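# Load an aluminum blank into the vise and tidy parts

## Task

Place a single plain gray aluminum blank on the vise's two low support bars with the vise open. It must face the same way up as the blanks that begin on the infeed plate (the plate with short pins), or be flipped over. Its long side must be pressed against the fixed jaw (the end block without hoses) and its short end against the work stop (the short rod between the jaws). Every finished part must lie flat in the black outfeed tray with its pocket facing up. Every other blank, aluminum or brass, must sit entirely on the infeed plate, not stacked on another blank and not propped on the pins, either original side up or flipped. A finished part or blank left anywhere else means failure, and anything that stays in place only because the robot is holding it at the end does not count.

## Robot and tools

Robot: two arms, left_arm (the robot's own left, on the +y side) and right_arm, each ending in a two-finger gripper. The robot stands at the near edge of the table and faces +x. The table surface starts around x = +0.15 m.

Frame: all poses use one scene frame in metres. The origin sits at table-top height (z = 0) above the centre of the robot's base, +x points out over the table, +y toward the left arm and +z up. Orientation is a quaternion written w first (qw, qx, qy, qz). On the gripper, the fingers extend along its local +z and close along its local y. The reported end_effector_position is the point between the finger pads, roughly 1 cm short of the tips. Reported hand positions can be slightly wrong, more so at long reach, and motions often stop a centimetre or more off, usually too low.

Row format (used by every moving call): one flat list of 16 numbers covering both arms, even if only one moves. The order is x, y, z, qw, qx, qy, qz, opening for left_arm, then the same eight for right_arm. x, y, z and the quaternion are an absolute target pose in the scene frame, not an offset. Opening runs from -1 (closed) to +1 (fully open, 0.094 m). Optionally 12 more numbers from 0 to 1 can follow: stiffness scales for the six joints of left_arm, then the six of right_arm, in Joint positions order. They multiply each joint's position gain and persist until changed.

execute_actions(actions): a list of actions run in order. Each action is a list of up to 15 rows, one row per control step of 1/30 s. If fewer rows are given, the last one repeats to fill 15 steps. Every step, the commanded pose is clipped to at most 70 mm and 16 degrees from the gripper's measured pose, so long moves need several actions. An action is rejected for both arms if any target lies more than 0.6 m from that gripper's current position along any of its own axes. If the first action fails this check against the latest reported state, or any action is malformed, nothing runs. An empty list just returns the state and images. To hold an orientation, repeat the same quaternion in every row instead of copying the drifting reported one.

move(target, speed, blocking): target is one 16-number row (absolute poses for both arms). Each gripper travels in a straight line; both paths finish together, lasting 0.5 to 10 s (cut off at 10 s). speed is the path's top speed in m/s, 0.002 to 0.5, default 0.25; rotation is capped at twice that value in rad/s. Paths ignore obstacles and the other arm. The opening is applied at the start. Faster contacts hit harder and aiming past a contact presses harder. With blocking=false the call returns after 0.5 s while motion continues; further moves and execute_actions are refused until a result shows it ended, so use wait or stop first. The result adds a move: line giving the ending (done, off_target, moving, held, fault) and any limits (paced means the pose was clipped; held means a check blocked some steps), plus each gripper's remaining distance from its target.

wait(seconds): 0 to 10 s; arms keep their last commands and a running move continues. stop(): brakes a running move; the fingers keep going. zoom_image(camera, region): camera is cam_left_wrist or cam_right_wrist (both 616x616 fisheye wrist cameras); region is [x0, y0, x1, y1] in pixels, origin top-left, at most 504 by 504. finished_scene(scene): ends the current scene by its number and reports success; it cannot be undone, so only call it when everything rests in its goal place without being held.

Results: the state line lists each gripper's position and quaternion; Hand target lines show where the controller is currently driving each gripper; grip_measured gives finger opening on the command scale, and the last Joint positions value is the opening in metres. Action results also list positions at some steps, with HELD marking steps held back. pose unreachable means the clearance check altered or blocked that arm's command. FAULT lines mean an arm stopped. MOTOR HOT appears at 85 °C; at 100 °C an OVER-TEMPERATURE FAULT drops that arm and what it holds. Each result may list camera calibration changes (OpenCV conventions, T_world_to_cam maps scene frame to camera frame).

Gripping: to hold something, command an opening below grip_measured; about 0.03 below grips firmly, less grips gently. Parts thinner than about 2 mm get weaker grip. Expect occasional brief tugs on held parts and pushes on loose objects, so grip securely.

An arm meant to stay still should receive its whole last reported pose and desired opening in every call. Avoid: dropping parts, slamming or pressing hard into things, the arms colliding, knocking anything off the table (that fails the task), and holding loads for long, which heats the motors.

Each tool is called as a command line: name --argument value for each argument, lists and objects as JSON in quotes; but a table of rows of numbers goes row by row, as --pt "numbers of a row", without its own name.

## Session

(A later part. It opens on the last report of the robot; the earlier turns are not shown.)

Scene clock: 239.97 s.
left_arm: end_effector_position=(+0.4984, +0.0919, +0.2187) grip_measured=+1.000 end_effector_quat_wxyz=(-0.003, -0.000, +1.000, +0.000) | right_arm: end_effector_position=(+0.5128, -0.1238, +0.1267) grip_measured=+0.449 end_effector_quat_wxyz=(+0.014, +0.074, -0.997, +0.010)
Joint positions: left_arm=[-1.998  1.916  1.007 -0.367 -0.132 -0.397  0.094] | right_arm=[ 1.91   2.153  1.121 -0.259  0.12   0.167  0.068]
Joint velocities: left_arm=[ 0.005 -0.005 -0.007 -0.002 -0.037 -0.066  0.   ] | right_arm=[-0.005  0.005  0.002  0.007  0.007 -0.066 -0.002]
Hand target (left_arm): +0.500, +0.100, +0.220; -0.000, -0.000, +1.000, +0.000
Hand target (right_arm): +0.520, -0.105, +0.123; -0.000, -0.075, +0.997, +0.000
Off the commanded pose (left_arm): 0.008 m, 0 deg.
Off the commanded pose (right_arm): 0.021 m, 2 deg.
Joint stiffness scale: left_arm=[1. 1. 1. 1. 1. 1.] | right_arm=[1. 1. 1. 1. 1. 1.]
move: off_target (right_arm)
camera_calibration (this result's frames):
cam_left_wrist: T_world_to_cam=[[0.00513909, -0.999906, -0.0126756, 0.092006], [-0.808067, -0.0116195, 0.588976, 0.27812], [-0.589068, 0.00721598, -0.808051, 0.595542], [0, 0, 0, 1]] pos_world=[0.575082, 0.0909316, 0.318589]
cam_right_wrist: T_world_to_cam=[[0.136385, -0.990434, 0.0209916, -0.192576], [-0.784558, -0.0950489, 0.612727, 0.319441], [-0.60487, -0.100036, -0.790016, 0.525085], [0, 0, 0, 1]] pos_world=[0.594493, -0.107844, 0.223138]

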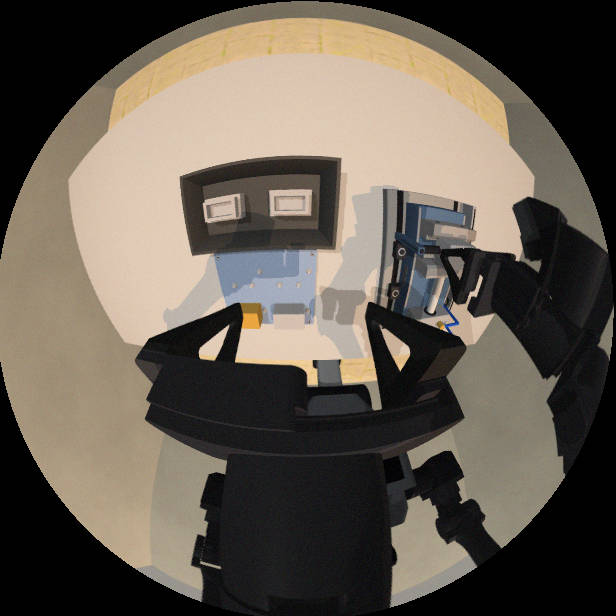

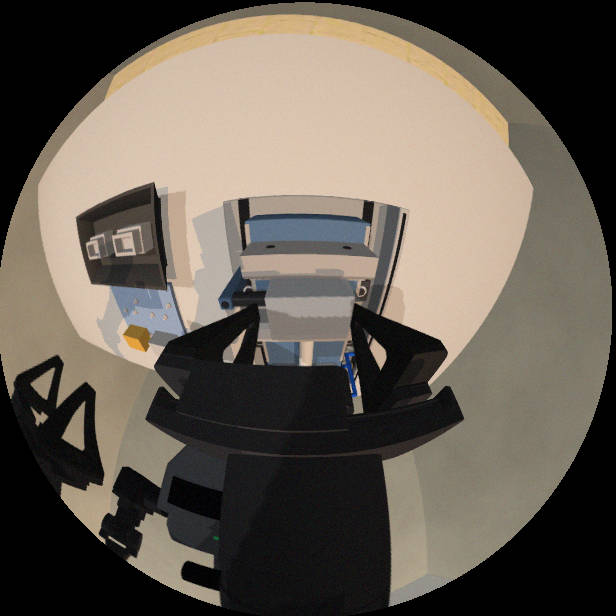

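move --target '[0.5,0.1,0.22,0,0.0,1,0,1,0.513,-0.125,0.127,0,-0.075,0.997,0,1]' --speed 0.05

move --target '[0.5,0.1,0.22,0,0.0,1,0,1,0.505,-0.13,0.165,0,-0.075,0.997,0,1]' --speed 0.08

move --target '[0.5,0.1,0.22,0,0.0,1,0,1,0.455,-0.14,0.155,0,-0.075,0.997,0,-0.6]' --speed 0.08

move --target '[0.5,0.1,0.22,0,0.0,1,0,1,0.462,-0.14,0.115,0,-0.075,0.997,0,-0.6]' --speed 0.05

move --target '[0.5,0.1,0.22,0,0.0,1,0,1,0.50,-0.128,0.12,0,-0.075,0.997,0,-0.6]' --speed 0.02

zoom_image --camera "cam_right_wrist" --region '[170,150,430,380]'

Scene clock: 253.90 s.
left_arm: end_effector_position=(+0.4984, +0.0919, +0.2187) grip_measured=+1.000 end_effector_quat_wxyz=(-0.003, -0.000, +1.000, +0.000) | right_arm: end_effector_position=(+0.5080, -0.1232, +0.1250) grip_measured=+1.000 end_effector_quat_wxyz=(+0.009, +0.073, -0.997, +0.003)
Joint positions: left_arm=[-1.998  1.916  1.007 -0.367 -0.132 -0.397  0.094] | right_arm=[ 1.91   2.153  1.101 -0.227  0.109  0.168  0.094]
Joint velocities: left_arm=[ 0.005  0.005 -0.017 -0.007  0.022 -0.007  0.   ] | right_arm=[-0.005 -0.024  0.007  0.012 -0.007 -0.125  0.   ]
Hand target (left_arm): +0.500, +0.100, +0.220; -0.000, -0.000, +1.000, +0.000
Hand target (right_arm): +0.513, -0.125, +0.127; -0.000, -0.075, +0.997, +0.000
Off the commanded pose (left_arm): 0.008 m, 0 deg.
Off the commanded pose (right_arm): 0.006 m, 1 deg.
Joint stiffness scale: left_arm=[1. 1. 1. 1. 1. 1.] | right_arm=[1. 1. 1. 1. 1. 1.]
move: done
camera_calibration (this result's frames):
cam_left_wrist: T_world_to_cam=[[0.00513909, -0.999906, -0.0126756, 0.092006], [-0.808067, -0.0116195, 0.588976, 0.27812], [-0.589068, 0.00721598, -0.808051, 0.595542], [0, 0, 0, 1]] pos_world=[0.575082, 0.0909316, 0.318589]
cam_right_wrist: T_world_to_cam=[[0.13394, -0.990954, 0.00837592, -0.188565], [-0.789816, -0.101641, 0.604864, 0.319604], [-0.598541, -0.0876307, -0.796285, 0.519965], [0, 0, 0, 1]] pos_world=[0.588905, -0.10881, 0.222302]

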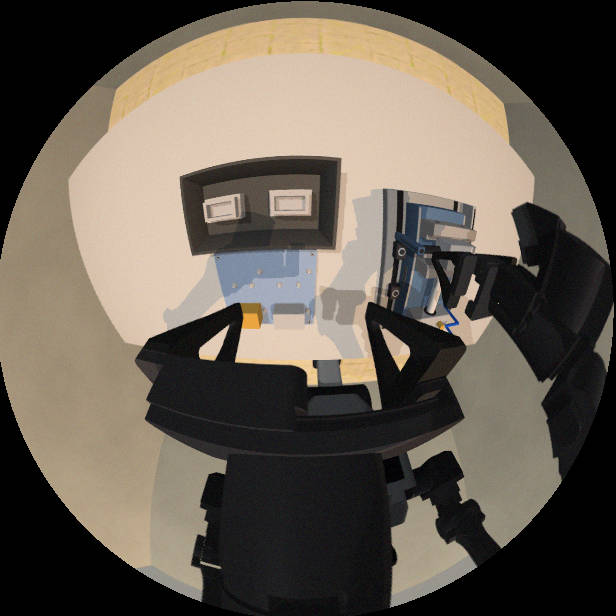

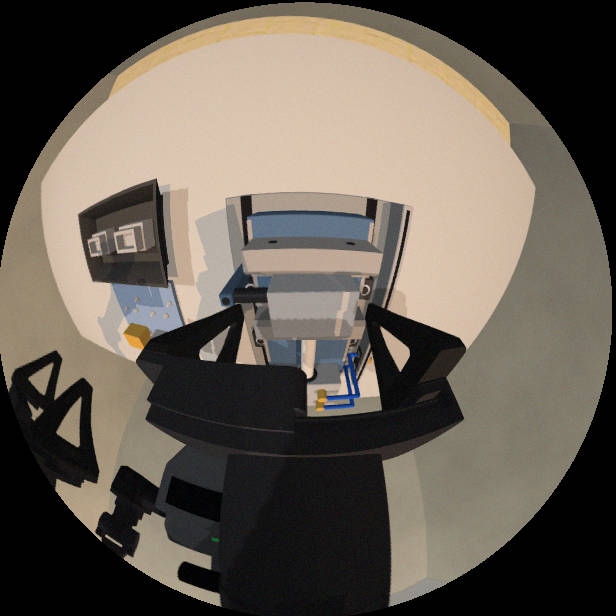

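Scene clock: 254.80 s.
left_arm: end_effector_position=(+0.4984, +0.0919, +0.2187) grip_measured=+1.000 end_effector_quat_wxyz=(-0.003, -0.000, +1.000, +0.000) | right_arm: end_effector_position=(+0.5085, -0.1274, +0.1630) grip_measured=+1.000 end_effector_quat_wxyz=(-0.007, +0.071, -0.997, -0.001)
Joint positions: left_arm=[-1.998  1.916  1.007 -0.367 -0.132 -0.397  0.094] | right_arm=[ 1.91   2.045  1.027 -0.227  0.109  0.168  0.094]
Joint velocities: left_arm=[-0.015 -0.005 -0.007  0.002  0.037 -0.037  0.   ] | right_arm=[-0.005 -0.005 -0.002 -0.007  0.022  0.022  0.   ]
Hand target (left_arm): +0.500, +0.100, +0.220; -0.000, -0.000, +1.000, +0.000
Hand target (right_arm): +0.504, -0.130, +0.164; +0.000, -0.075, +0.997, +0.000
Off the commanded pose (left_arm): 0.008 m, 0 deg.
Off the commanded pose (right_arm): 0.005 m, 1 deg.
Joint stiffness scale: left_arm=[1. 1. 1. 1. 1. 1.] | right_arm=[1. 1. 1. 1. 1. 1.]
move: done
camera_calibration (this result's frames):
cam_left_wrist: T_world_to_cam=[[0.00513909, -0.999906, -0.0126756, 0.092006], [-0.808067, -0.0116195, 0.588976, 0.27812], [-0.589068, 0.00721598, -0.808051, 0.595542], [0, 0, 0, 1]] pos_world=[0.575082, 0.0909316, 0.318589]
cam_right_wrist: T_world_to_cam=[[0.130117, -0.991496, 0.0022832, -0.190184], [-0.809409, -0.10489, 0.577801, 0.310587], [-0.572648, -0.0770295, -0.816174, 0.541544], [0, 0, 0, 1]] pos_world=[0.586252, -0.114274, 0.262971]

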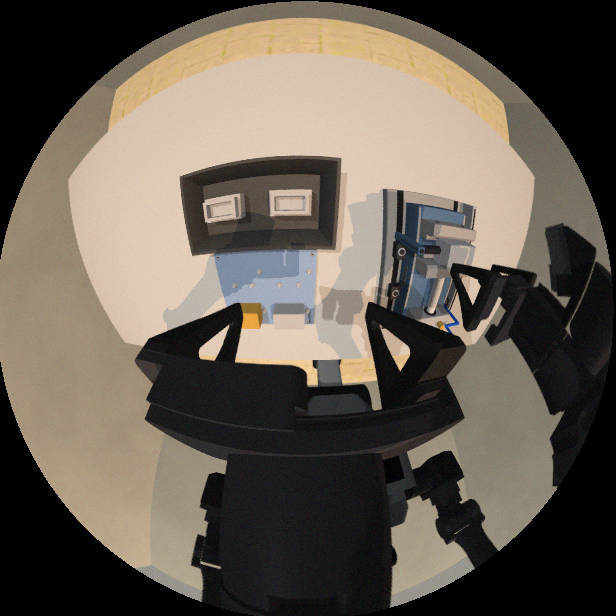

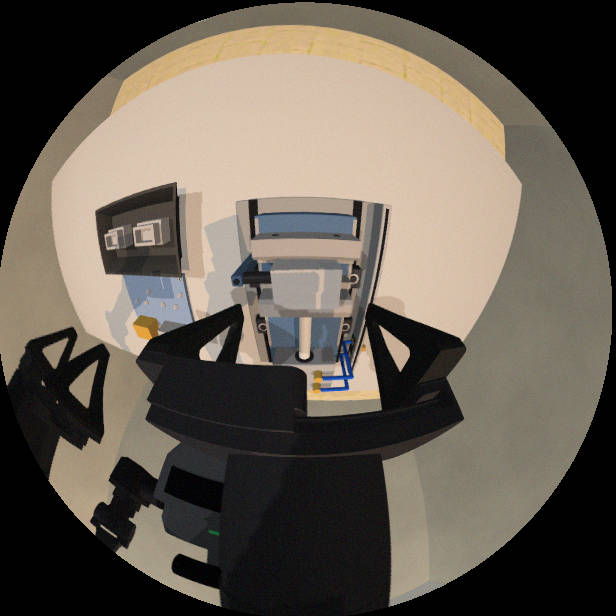

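Scene clock: 255.80 s.
left_arm: end_effector_position=(+0.4984, +0.0919, +0.2187) grip_measured=+1.000 end_effector_quat_wxyz=(-0.003, -0.000, +1.000, +0.000) | right_arm: end_effector_position=(+0.4517, -0.1447, +0.1541) grip_measured=-0.599 end_effector_quat_wxyz=(+0.009, +0.073, -0.997, +0.003)
Joint positions: left_arm=[-1.998  1.916  1.007 -0.367 -0.132 -0.397  0.094] | right_arm=[ 1.91   2.045  0.891 -0.126  0.109  0.168  0.019]
Joint velocities: left_arm=[-0.005 -0.005 -0.012 -0.007  0.037  0.007  0.   ] | right_arm=[-0.005 -0.005 -0.007 -0.002 -0.066 -0.066  0.001]
Hand target (left_arm): +0.500, +0.100, +0.220; -0.000, -0.000, +1.000, +0.000
Hand target (right_arm): +0.455, -0.141, +0.155; -0.000, -0.075, +0.997, -0.000
Off the commanded pose (left_arm): 0.008 m, 0 deg.
Off the commanded pose (right_arm): 0.006 m, 1 deg.
Joint stiffness scale: left_arm=[1. 1. 1. 1. 1. 1.] | right_arm=[1. 1. 1. 1. 1. 1.]
move: done
camera_calibration (this result's frames):
cam_left_wrist: T_world_to_cam=[[0.00513909, -0.999906, -0.0126756, 0.092006], [-0.808067, -0.0116195, 0.588976, 0.27812], [-0.589068, 0.00721598, -0.808051, 0.595542], [0, 0, 0, 1]] pos_world=[0.575082, 0.0909316, 0.318589]
cam_right_wrist: T_world_to_cam=[[0.13394, -0.990954, 0.00837592, -0.202511], [-0.789816, -0.101641, 0.604864, 0.255408], [-0.598541, -0.0876307, -0.796285, 0.50758], [0, 0, 0, 1]] pos_world=[0.532657, -0.130239, 0.251388]

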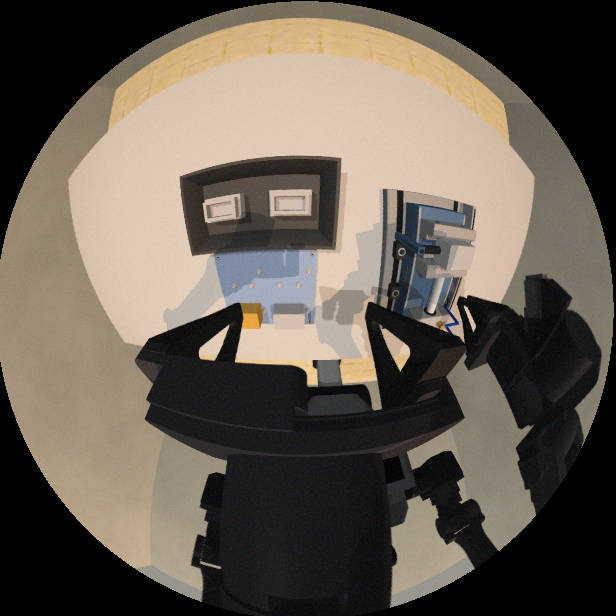

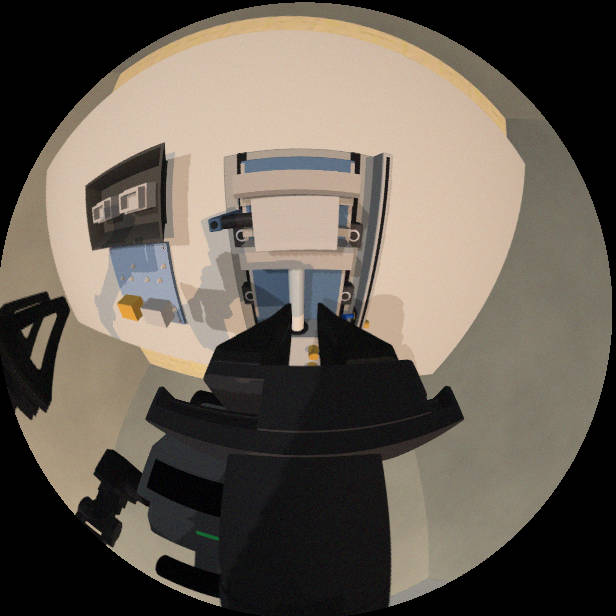

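Scene clock: 256.93 s.
left_arm: end_effector_position=(+0.4984, +0.0919, +0.2187) grip_measured=+1.000 end_effector_quat_wxyz=(-0.003, -0.000, +1.000, +0.000) | right_arm: end_effector_position=(+0.4607, -0.1383, +0.1231) grip_measured=-0.599 end_effector_quat_wxyz=(+0.003, +0.072, -0.997, +0.001)
Joint positions: left_arm=[-1.998  1.916  1.007 -0.367 -0.132 -0.397  0.094] | right_arm=[ 1.91   2.138  0.953 -0.081  0.109  0.168  0.019]
Joint velocities: left_arm=[ 0.005  0.005 -0.012 -0.007 -0.007 -0.051  0.   ] | right_arm=[-0.015 -0.015 -0.002  0.002 -0.007 -0.066  0.   ]
Hand target (left_arm): +0.500, +0.100, +0.220; -0.000, -0.000, +1.000, +0.000
Hand target (right_arm): +0.463, -0.140, +0.116; +0.000, -0.075, +0.997, +0.000
Off the commanded pose (left_arm): 0.008 m, 0 deg.
Off the commanded pose (right_arm): 0.008 m, 0 deg.
Joint stiffness scale: left_arm=[1. 1. 1. 1. 1. 1.] | right_arm=[1. 1. 1. 1. 1. 1.]
move: done
camera_calibration (this result's frames):
cam_left_wrist: T_world_to_cam=[[0.00513909, -0.999906, -0.0126756, 0.092006], [-0.808067, -0.0116195, 0.588976, 0.27812], [-0.589068, 0.00721598, -0.808051, 0.595542], [0, 0, 0, 1]] pos_world=[0.575082, 0.0909316, 0.318589]
cam_right_wrist: T_world_to_cam=[[0.132387, -0.99118, 0.00595445, -0.196121], [-0.797757, -0.102983, 0.594119, 0.286698], [-0.588266, -0.0834039, -0.804355, 0.485696], [0, 0, 0, 1]] pos_world=[0.540397, -0.124357, 0.221507]

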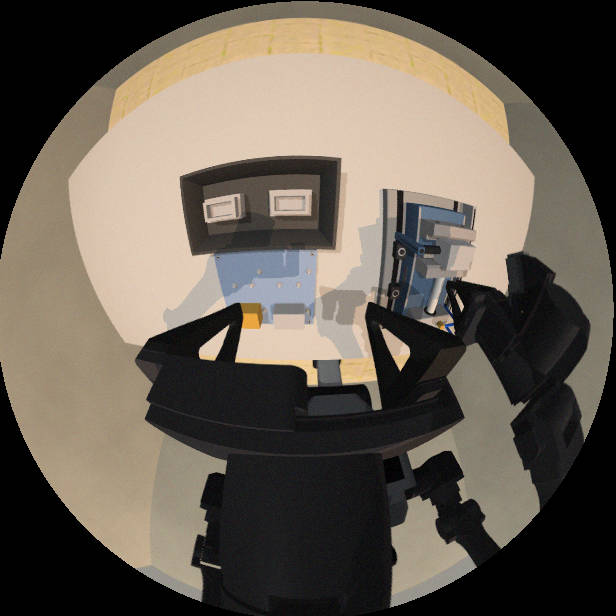

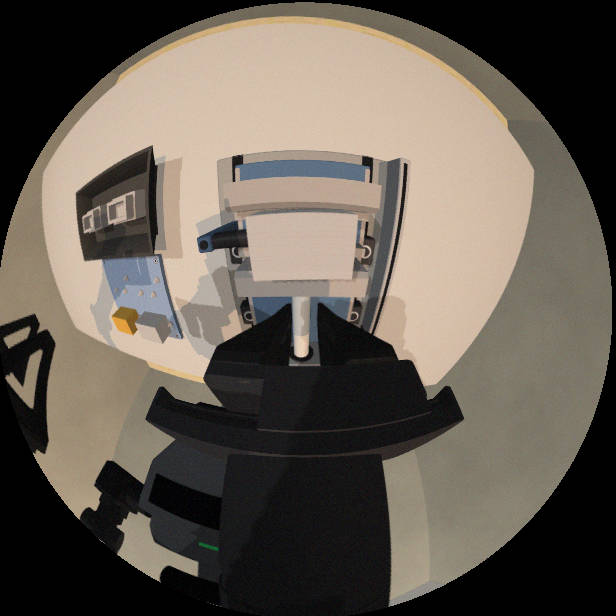

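Scene clock: 259.20 s.
left_arm: end_effector_position=(+0.4984, +0.0919, +0.2187) grip_measured=+1.000 end_effector_quat_wxyz=(-0.003, -0.000, +1.000, +0.000) | right_arm: end_effector_position=(+0.4818, -0.1317, +0.1256) grip_measured=-0.599 end_effector_quat_wxyz=(+0.010, +0.073, -0.997, +0.003)
Joint positions: left_arm=[-1.998  1.916  1.007 -0.367 -0.132 -0.397  0.094] | right_arm=[ 1.91   2.139  1.022 -0.165  0.108  0.168  0.019]
Joint velocities: left_arm=[-0.005  0.015 -0.012 -0.002  0.007 -0.037  0.   ] | right_arm=[-0.015 -0.015  0.007  0.002 -0.051  0.037 -0.   ]
Hand target (left_arm): +0.500, +0.100, +0.220; -0.000, -0.000, +1.000, +0.000
Hand target (right_arm): +0.499, -0.128, +0.121; +0.000, -0.075, +0.997, -0.000
Off the commanded pose (left_arm): 0.008 m, 0 deg.
Off the commanded pose (right_arm): 0.019 m, 1 deg.
Joint stiffness scale: left_arm=[1. 1. 1. 1. 1. 1.] | right_arm=[1. 1. 1. 1. 1. 1.]
move: off_target (right_arm)
camera_calibration (this result's frames):
cam_left_wrist: T_world_to_cam=[[0.00513909, -0.999906, -0.0126756, 0.092006], [-0.808067, -0.0116195, 0.588976, 0.27812], [-0.589068, 0.00721598, -0.808051, 0.595542], [0, 0, 0, 1]] pos_world=[0.575082, 0.0909316, 0.318589]
cam_right_wrist: T_world_to_cam=[[0.134194, -0.990919, 0.0084022, -0.193548], [-0.788408, -0.101625, 0.6067, 0.296801], [-0.600337, -0.0880401, -0.794887, 0.504654], [0, 0, 0, 1]] pos_world=[0.562936, -0.117198, 0.2227]

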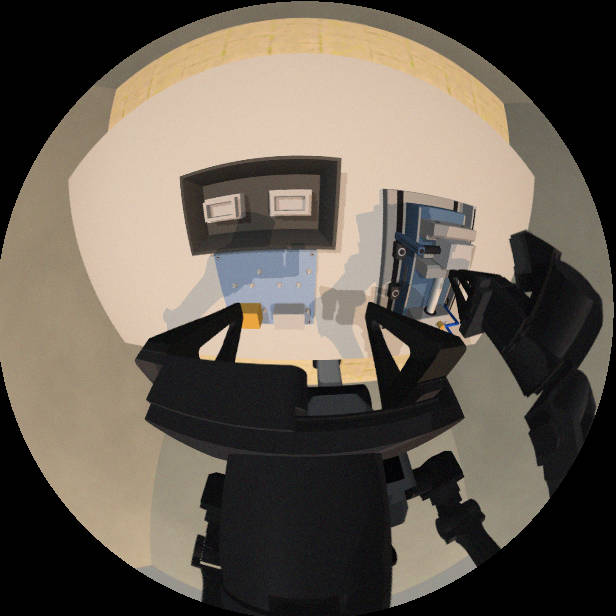

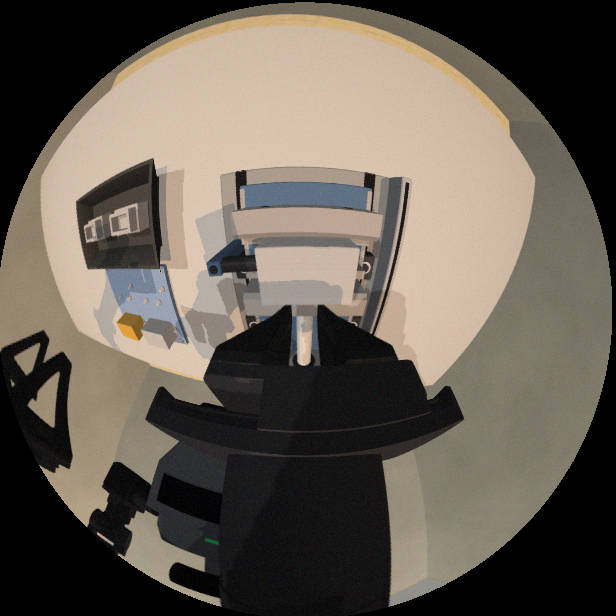

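Region (170, 150, 430, 380) of cam_right_wrist's 616x616 image, scaled by 1.938, with more detail than that image has; it fills the top 446 rows of this view, and the rest is white.

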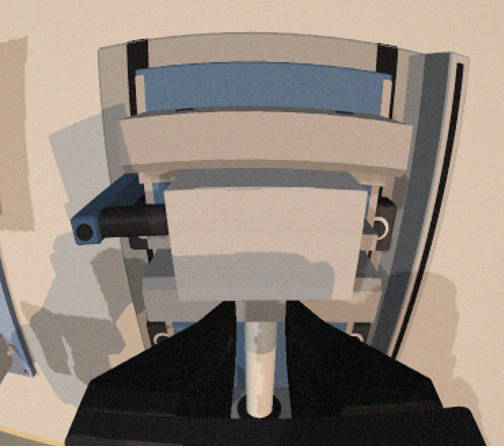

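move --target '[0.3,0.22,0.2,0,0.707,0.707,0,1,0.44,-0.15,0.16,0,-0.075,0.997,0,-0.6]' --speed 0.25

zoom_image --camera "cam_left_wrist" --region '[120,40,400,320]'

zoom_image --camera "cam_right_wrist" --region '[190,120,390,290]'

Scene clock: 267.40 s.
left_arm: end_effector_position=(+0.3127, +0.2130, +0.1960) grip_measured=+1.000 end_effector_quat_wxyz=(+0.010, +0.705, +0.709, +0.006) | right_arm: end_effector_position=(+0.4320, -0.1510, +0.1545) grip_measured=-0.599 end_effector_quat_wxyz=(+0.013, +0.073, -0.997, +0.004)
Joint positions: left_arm=[-1.84   1.935  0.418  0.286 -0.085  1.322  0.094] | right_arm=[ 1.91   2.04   0.84  -0.088  0.108  0.168  0.019]
Joint velocities: left_arm=[-0.015  0.005 -0.027  0.007  0.007  0.022  0.   ] | right_arm=[-0.005 -0.005 -0.012 -0.002 -0.066  0.007 -0.   ]
Hand target (left_arm): +0.300, +0.221, +0.193; -0.002, +0.707, +0.707, +0.000
Hand target (right_arm): +0.440, -0.151, +0.159; -0.000, -0.075, +0.997, +0.000
Off the commanded pose (left_arm): 0.015 m, 1 deg.
Off the commanded pose (right_arm): 0.010 m, 2 deg.
Joint stiffness scale: left_arm=[1. 1. 1. 1. 1. 1.] | right_arm=[1. 1. 1. 1. 1. 1.]
move: off_target (left_arm)
camera_calibration (this result's frames):
cam_left_wrist: T_world_to_cam=[[-0.999357, -0.0116722, -0.0338936, 0.321545], [-0.0291465, 0.815007, 0.578717, -0.274819], [0.0208686, 0.579333, -0.814824, 0.155733], [0, 0, 0, 1]] pos_world=[0.310079, 0.137511, 0.296835]
cam_right_wrist: T_world_to_cam=[[0.134895, -0.990815, 0.00947005, -0.206714], [-0.784824, -0.101006, 0.611432, 0.23585], [-0.604859, -0.0899112, -0.791241, 0.497127], [0, 0, 0, 1]] pos_world=[0.513677, -0.136296, 0.251098]

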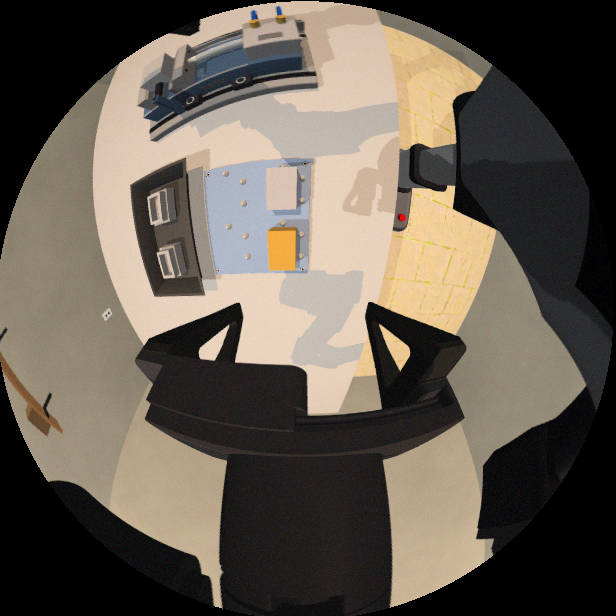

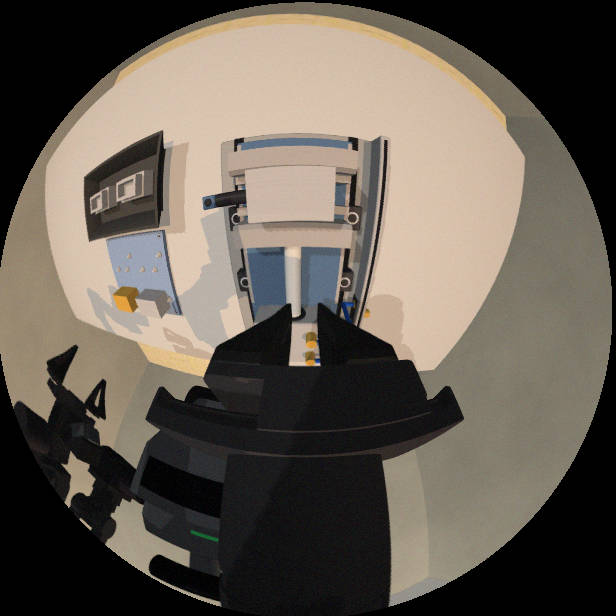

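Region (120, 40, 400, 320) of cam_left_wrist's 616x616 image, scaled by 1.800, with more detail than that image has.

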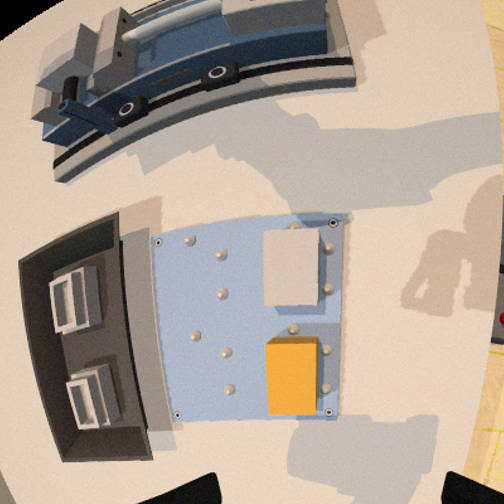

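Region (190, 120, 390, 290) of cam_right_wrist's 616x616 image, scaled by 2.520, with more detail than that image has; it fills the top 428 rows of this view, and the rest is white.

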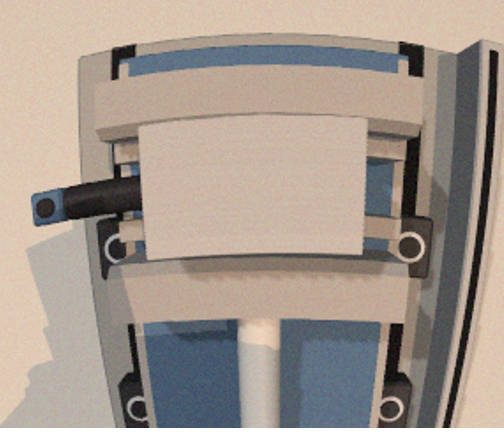

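finished_scene --scene 1

The scene is finished: the task was done.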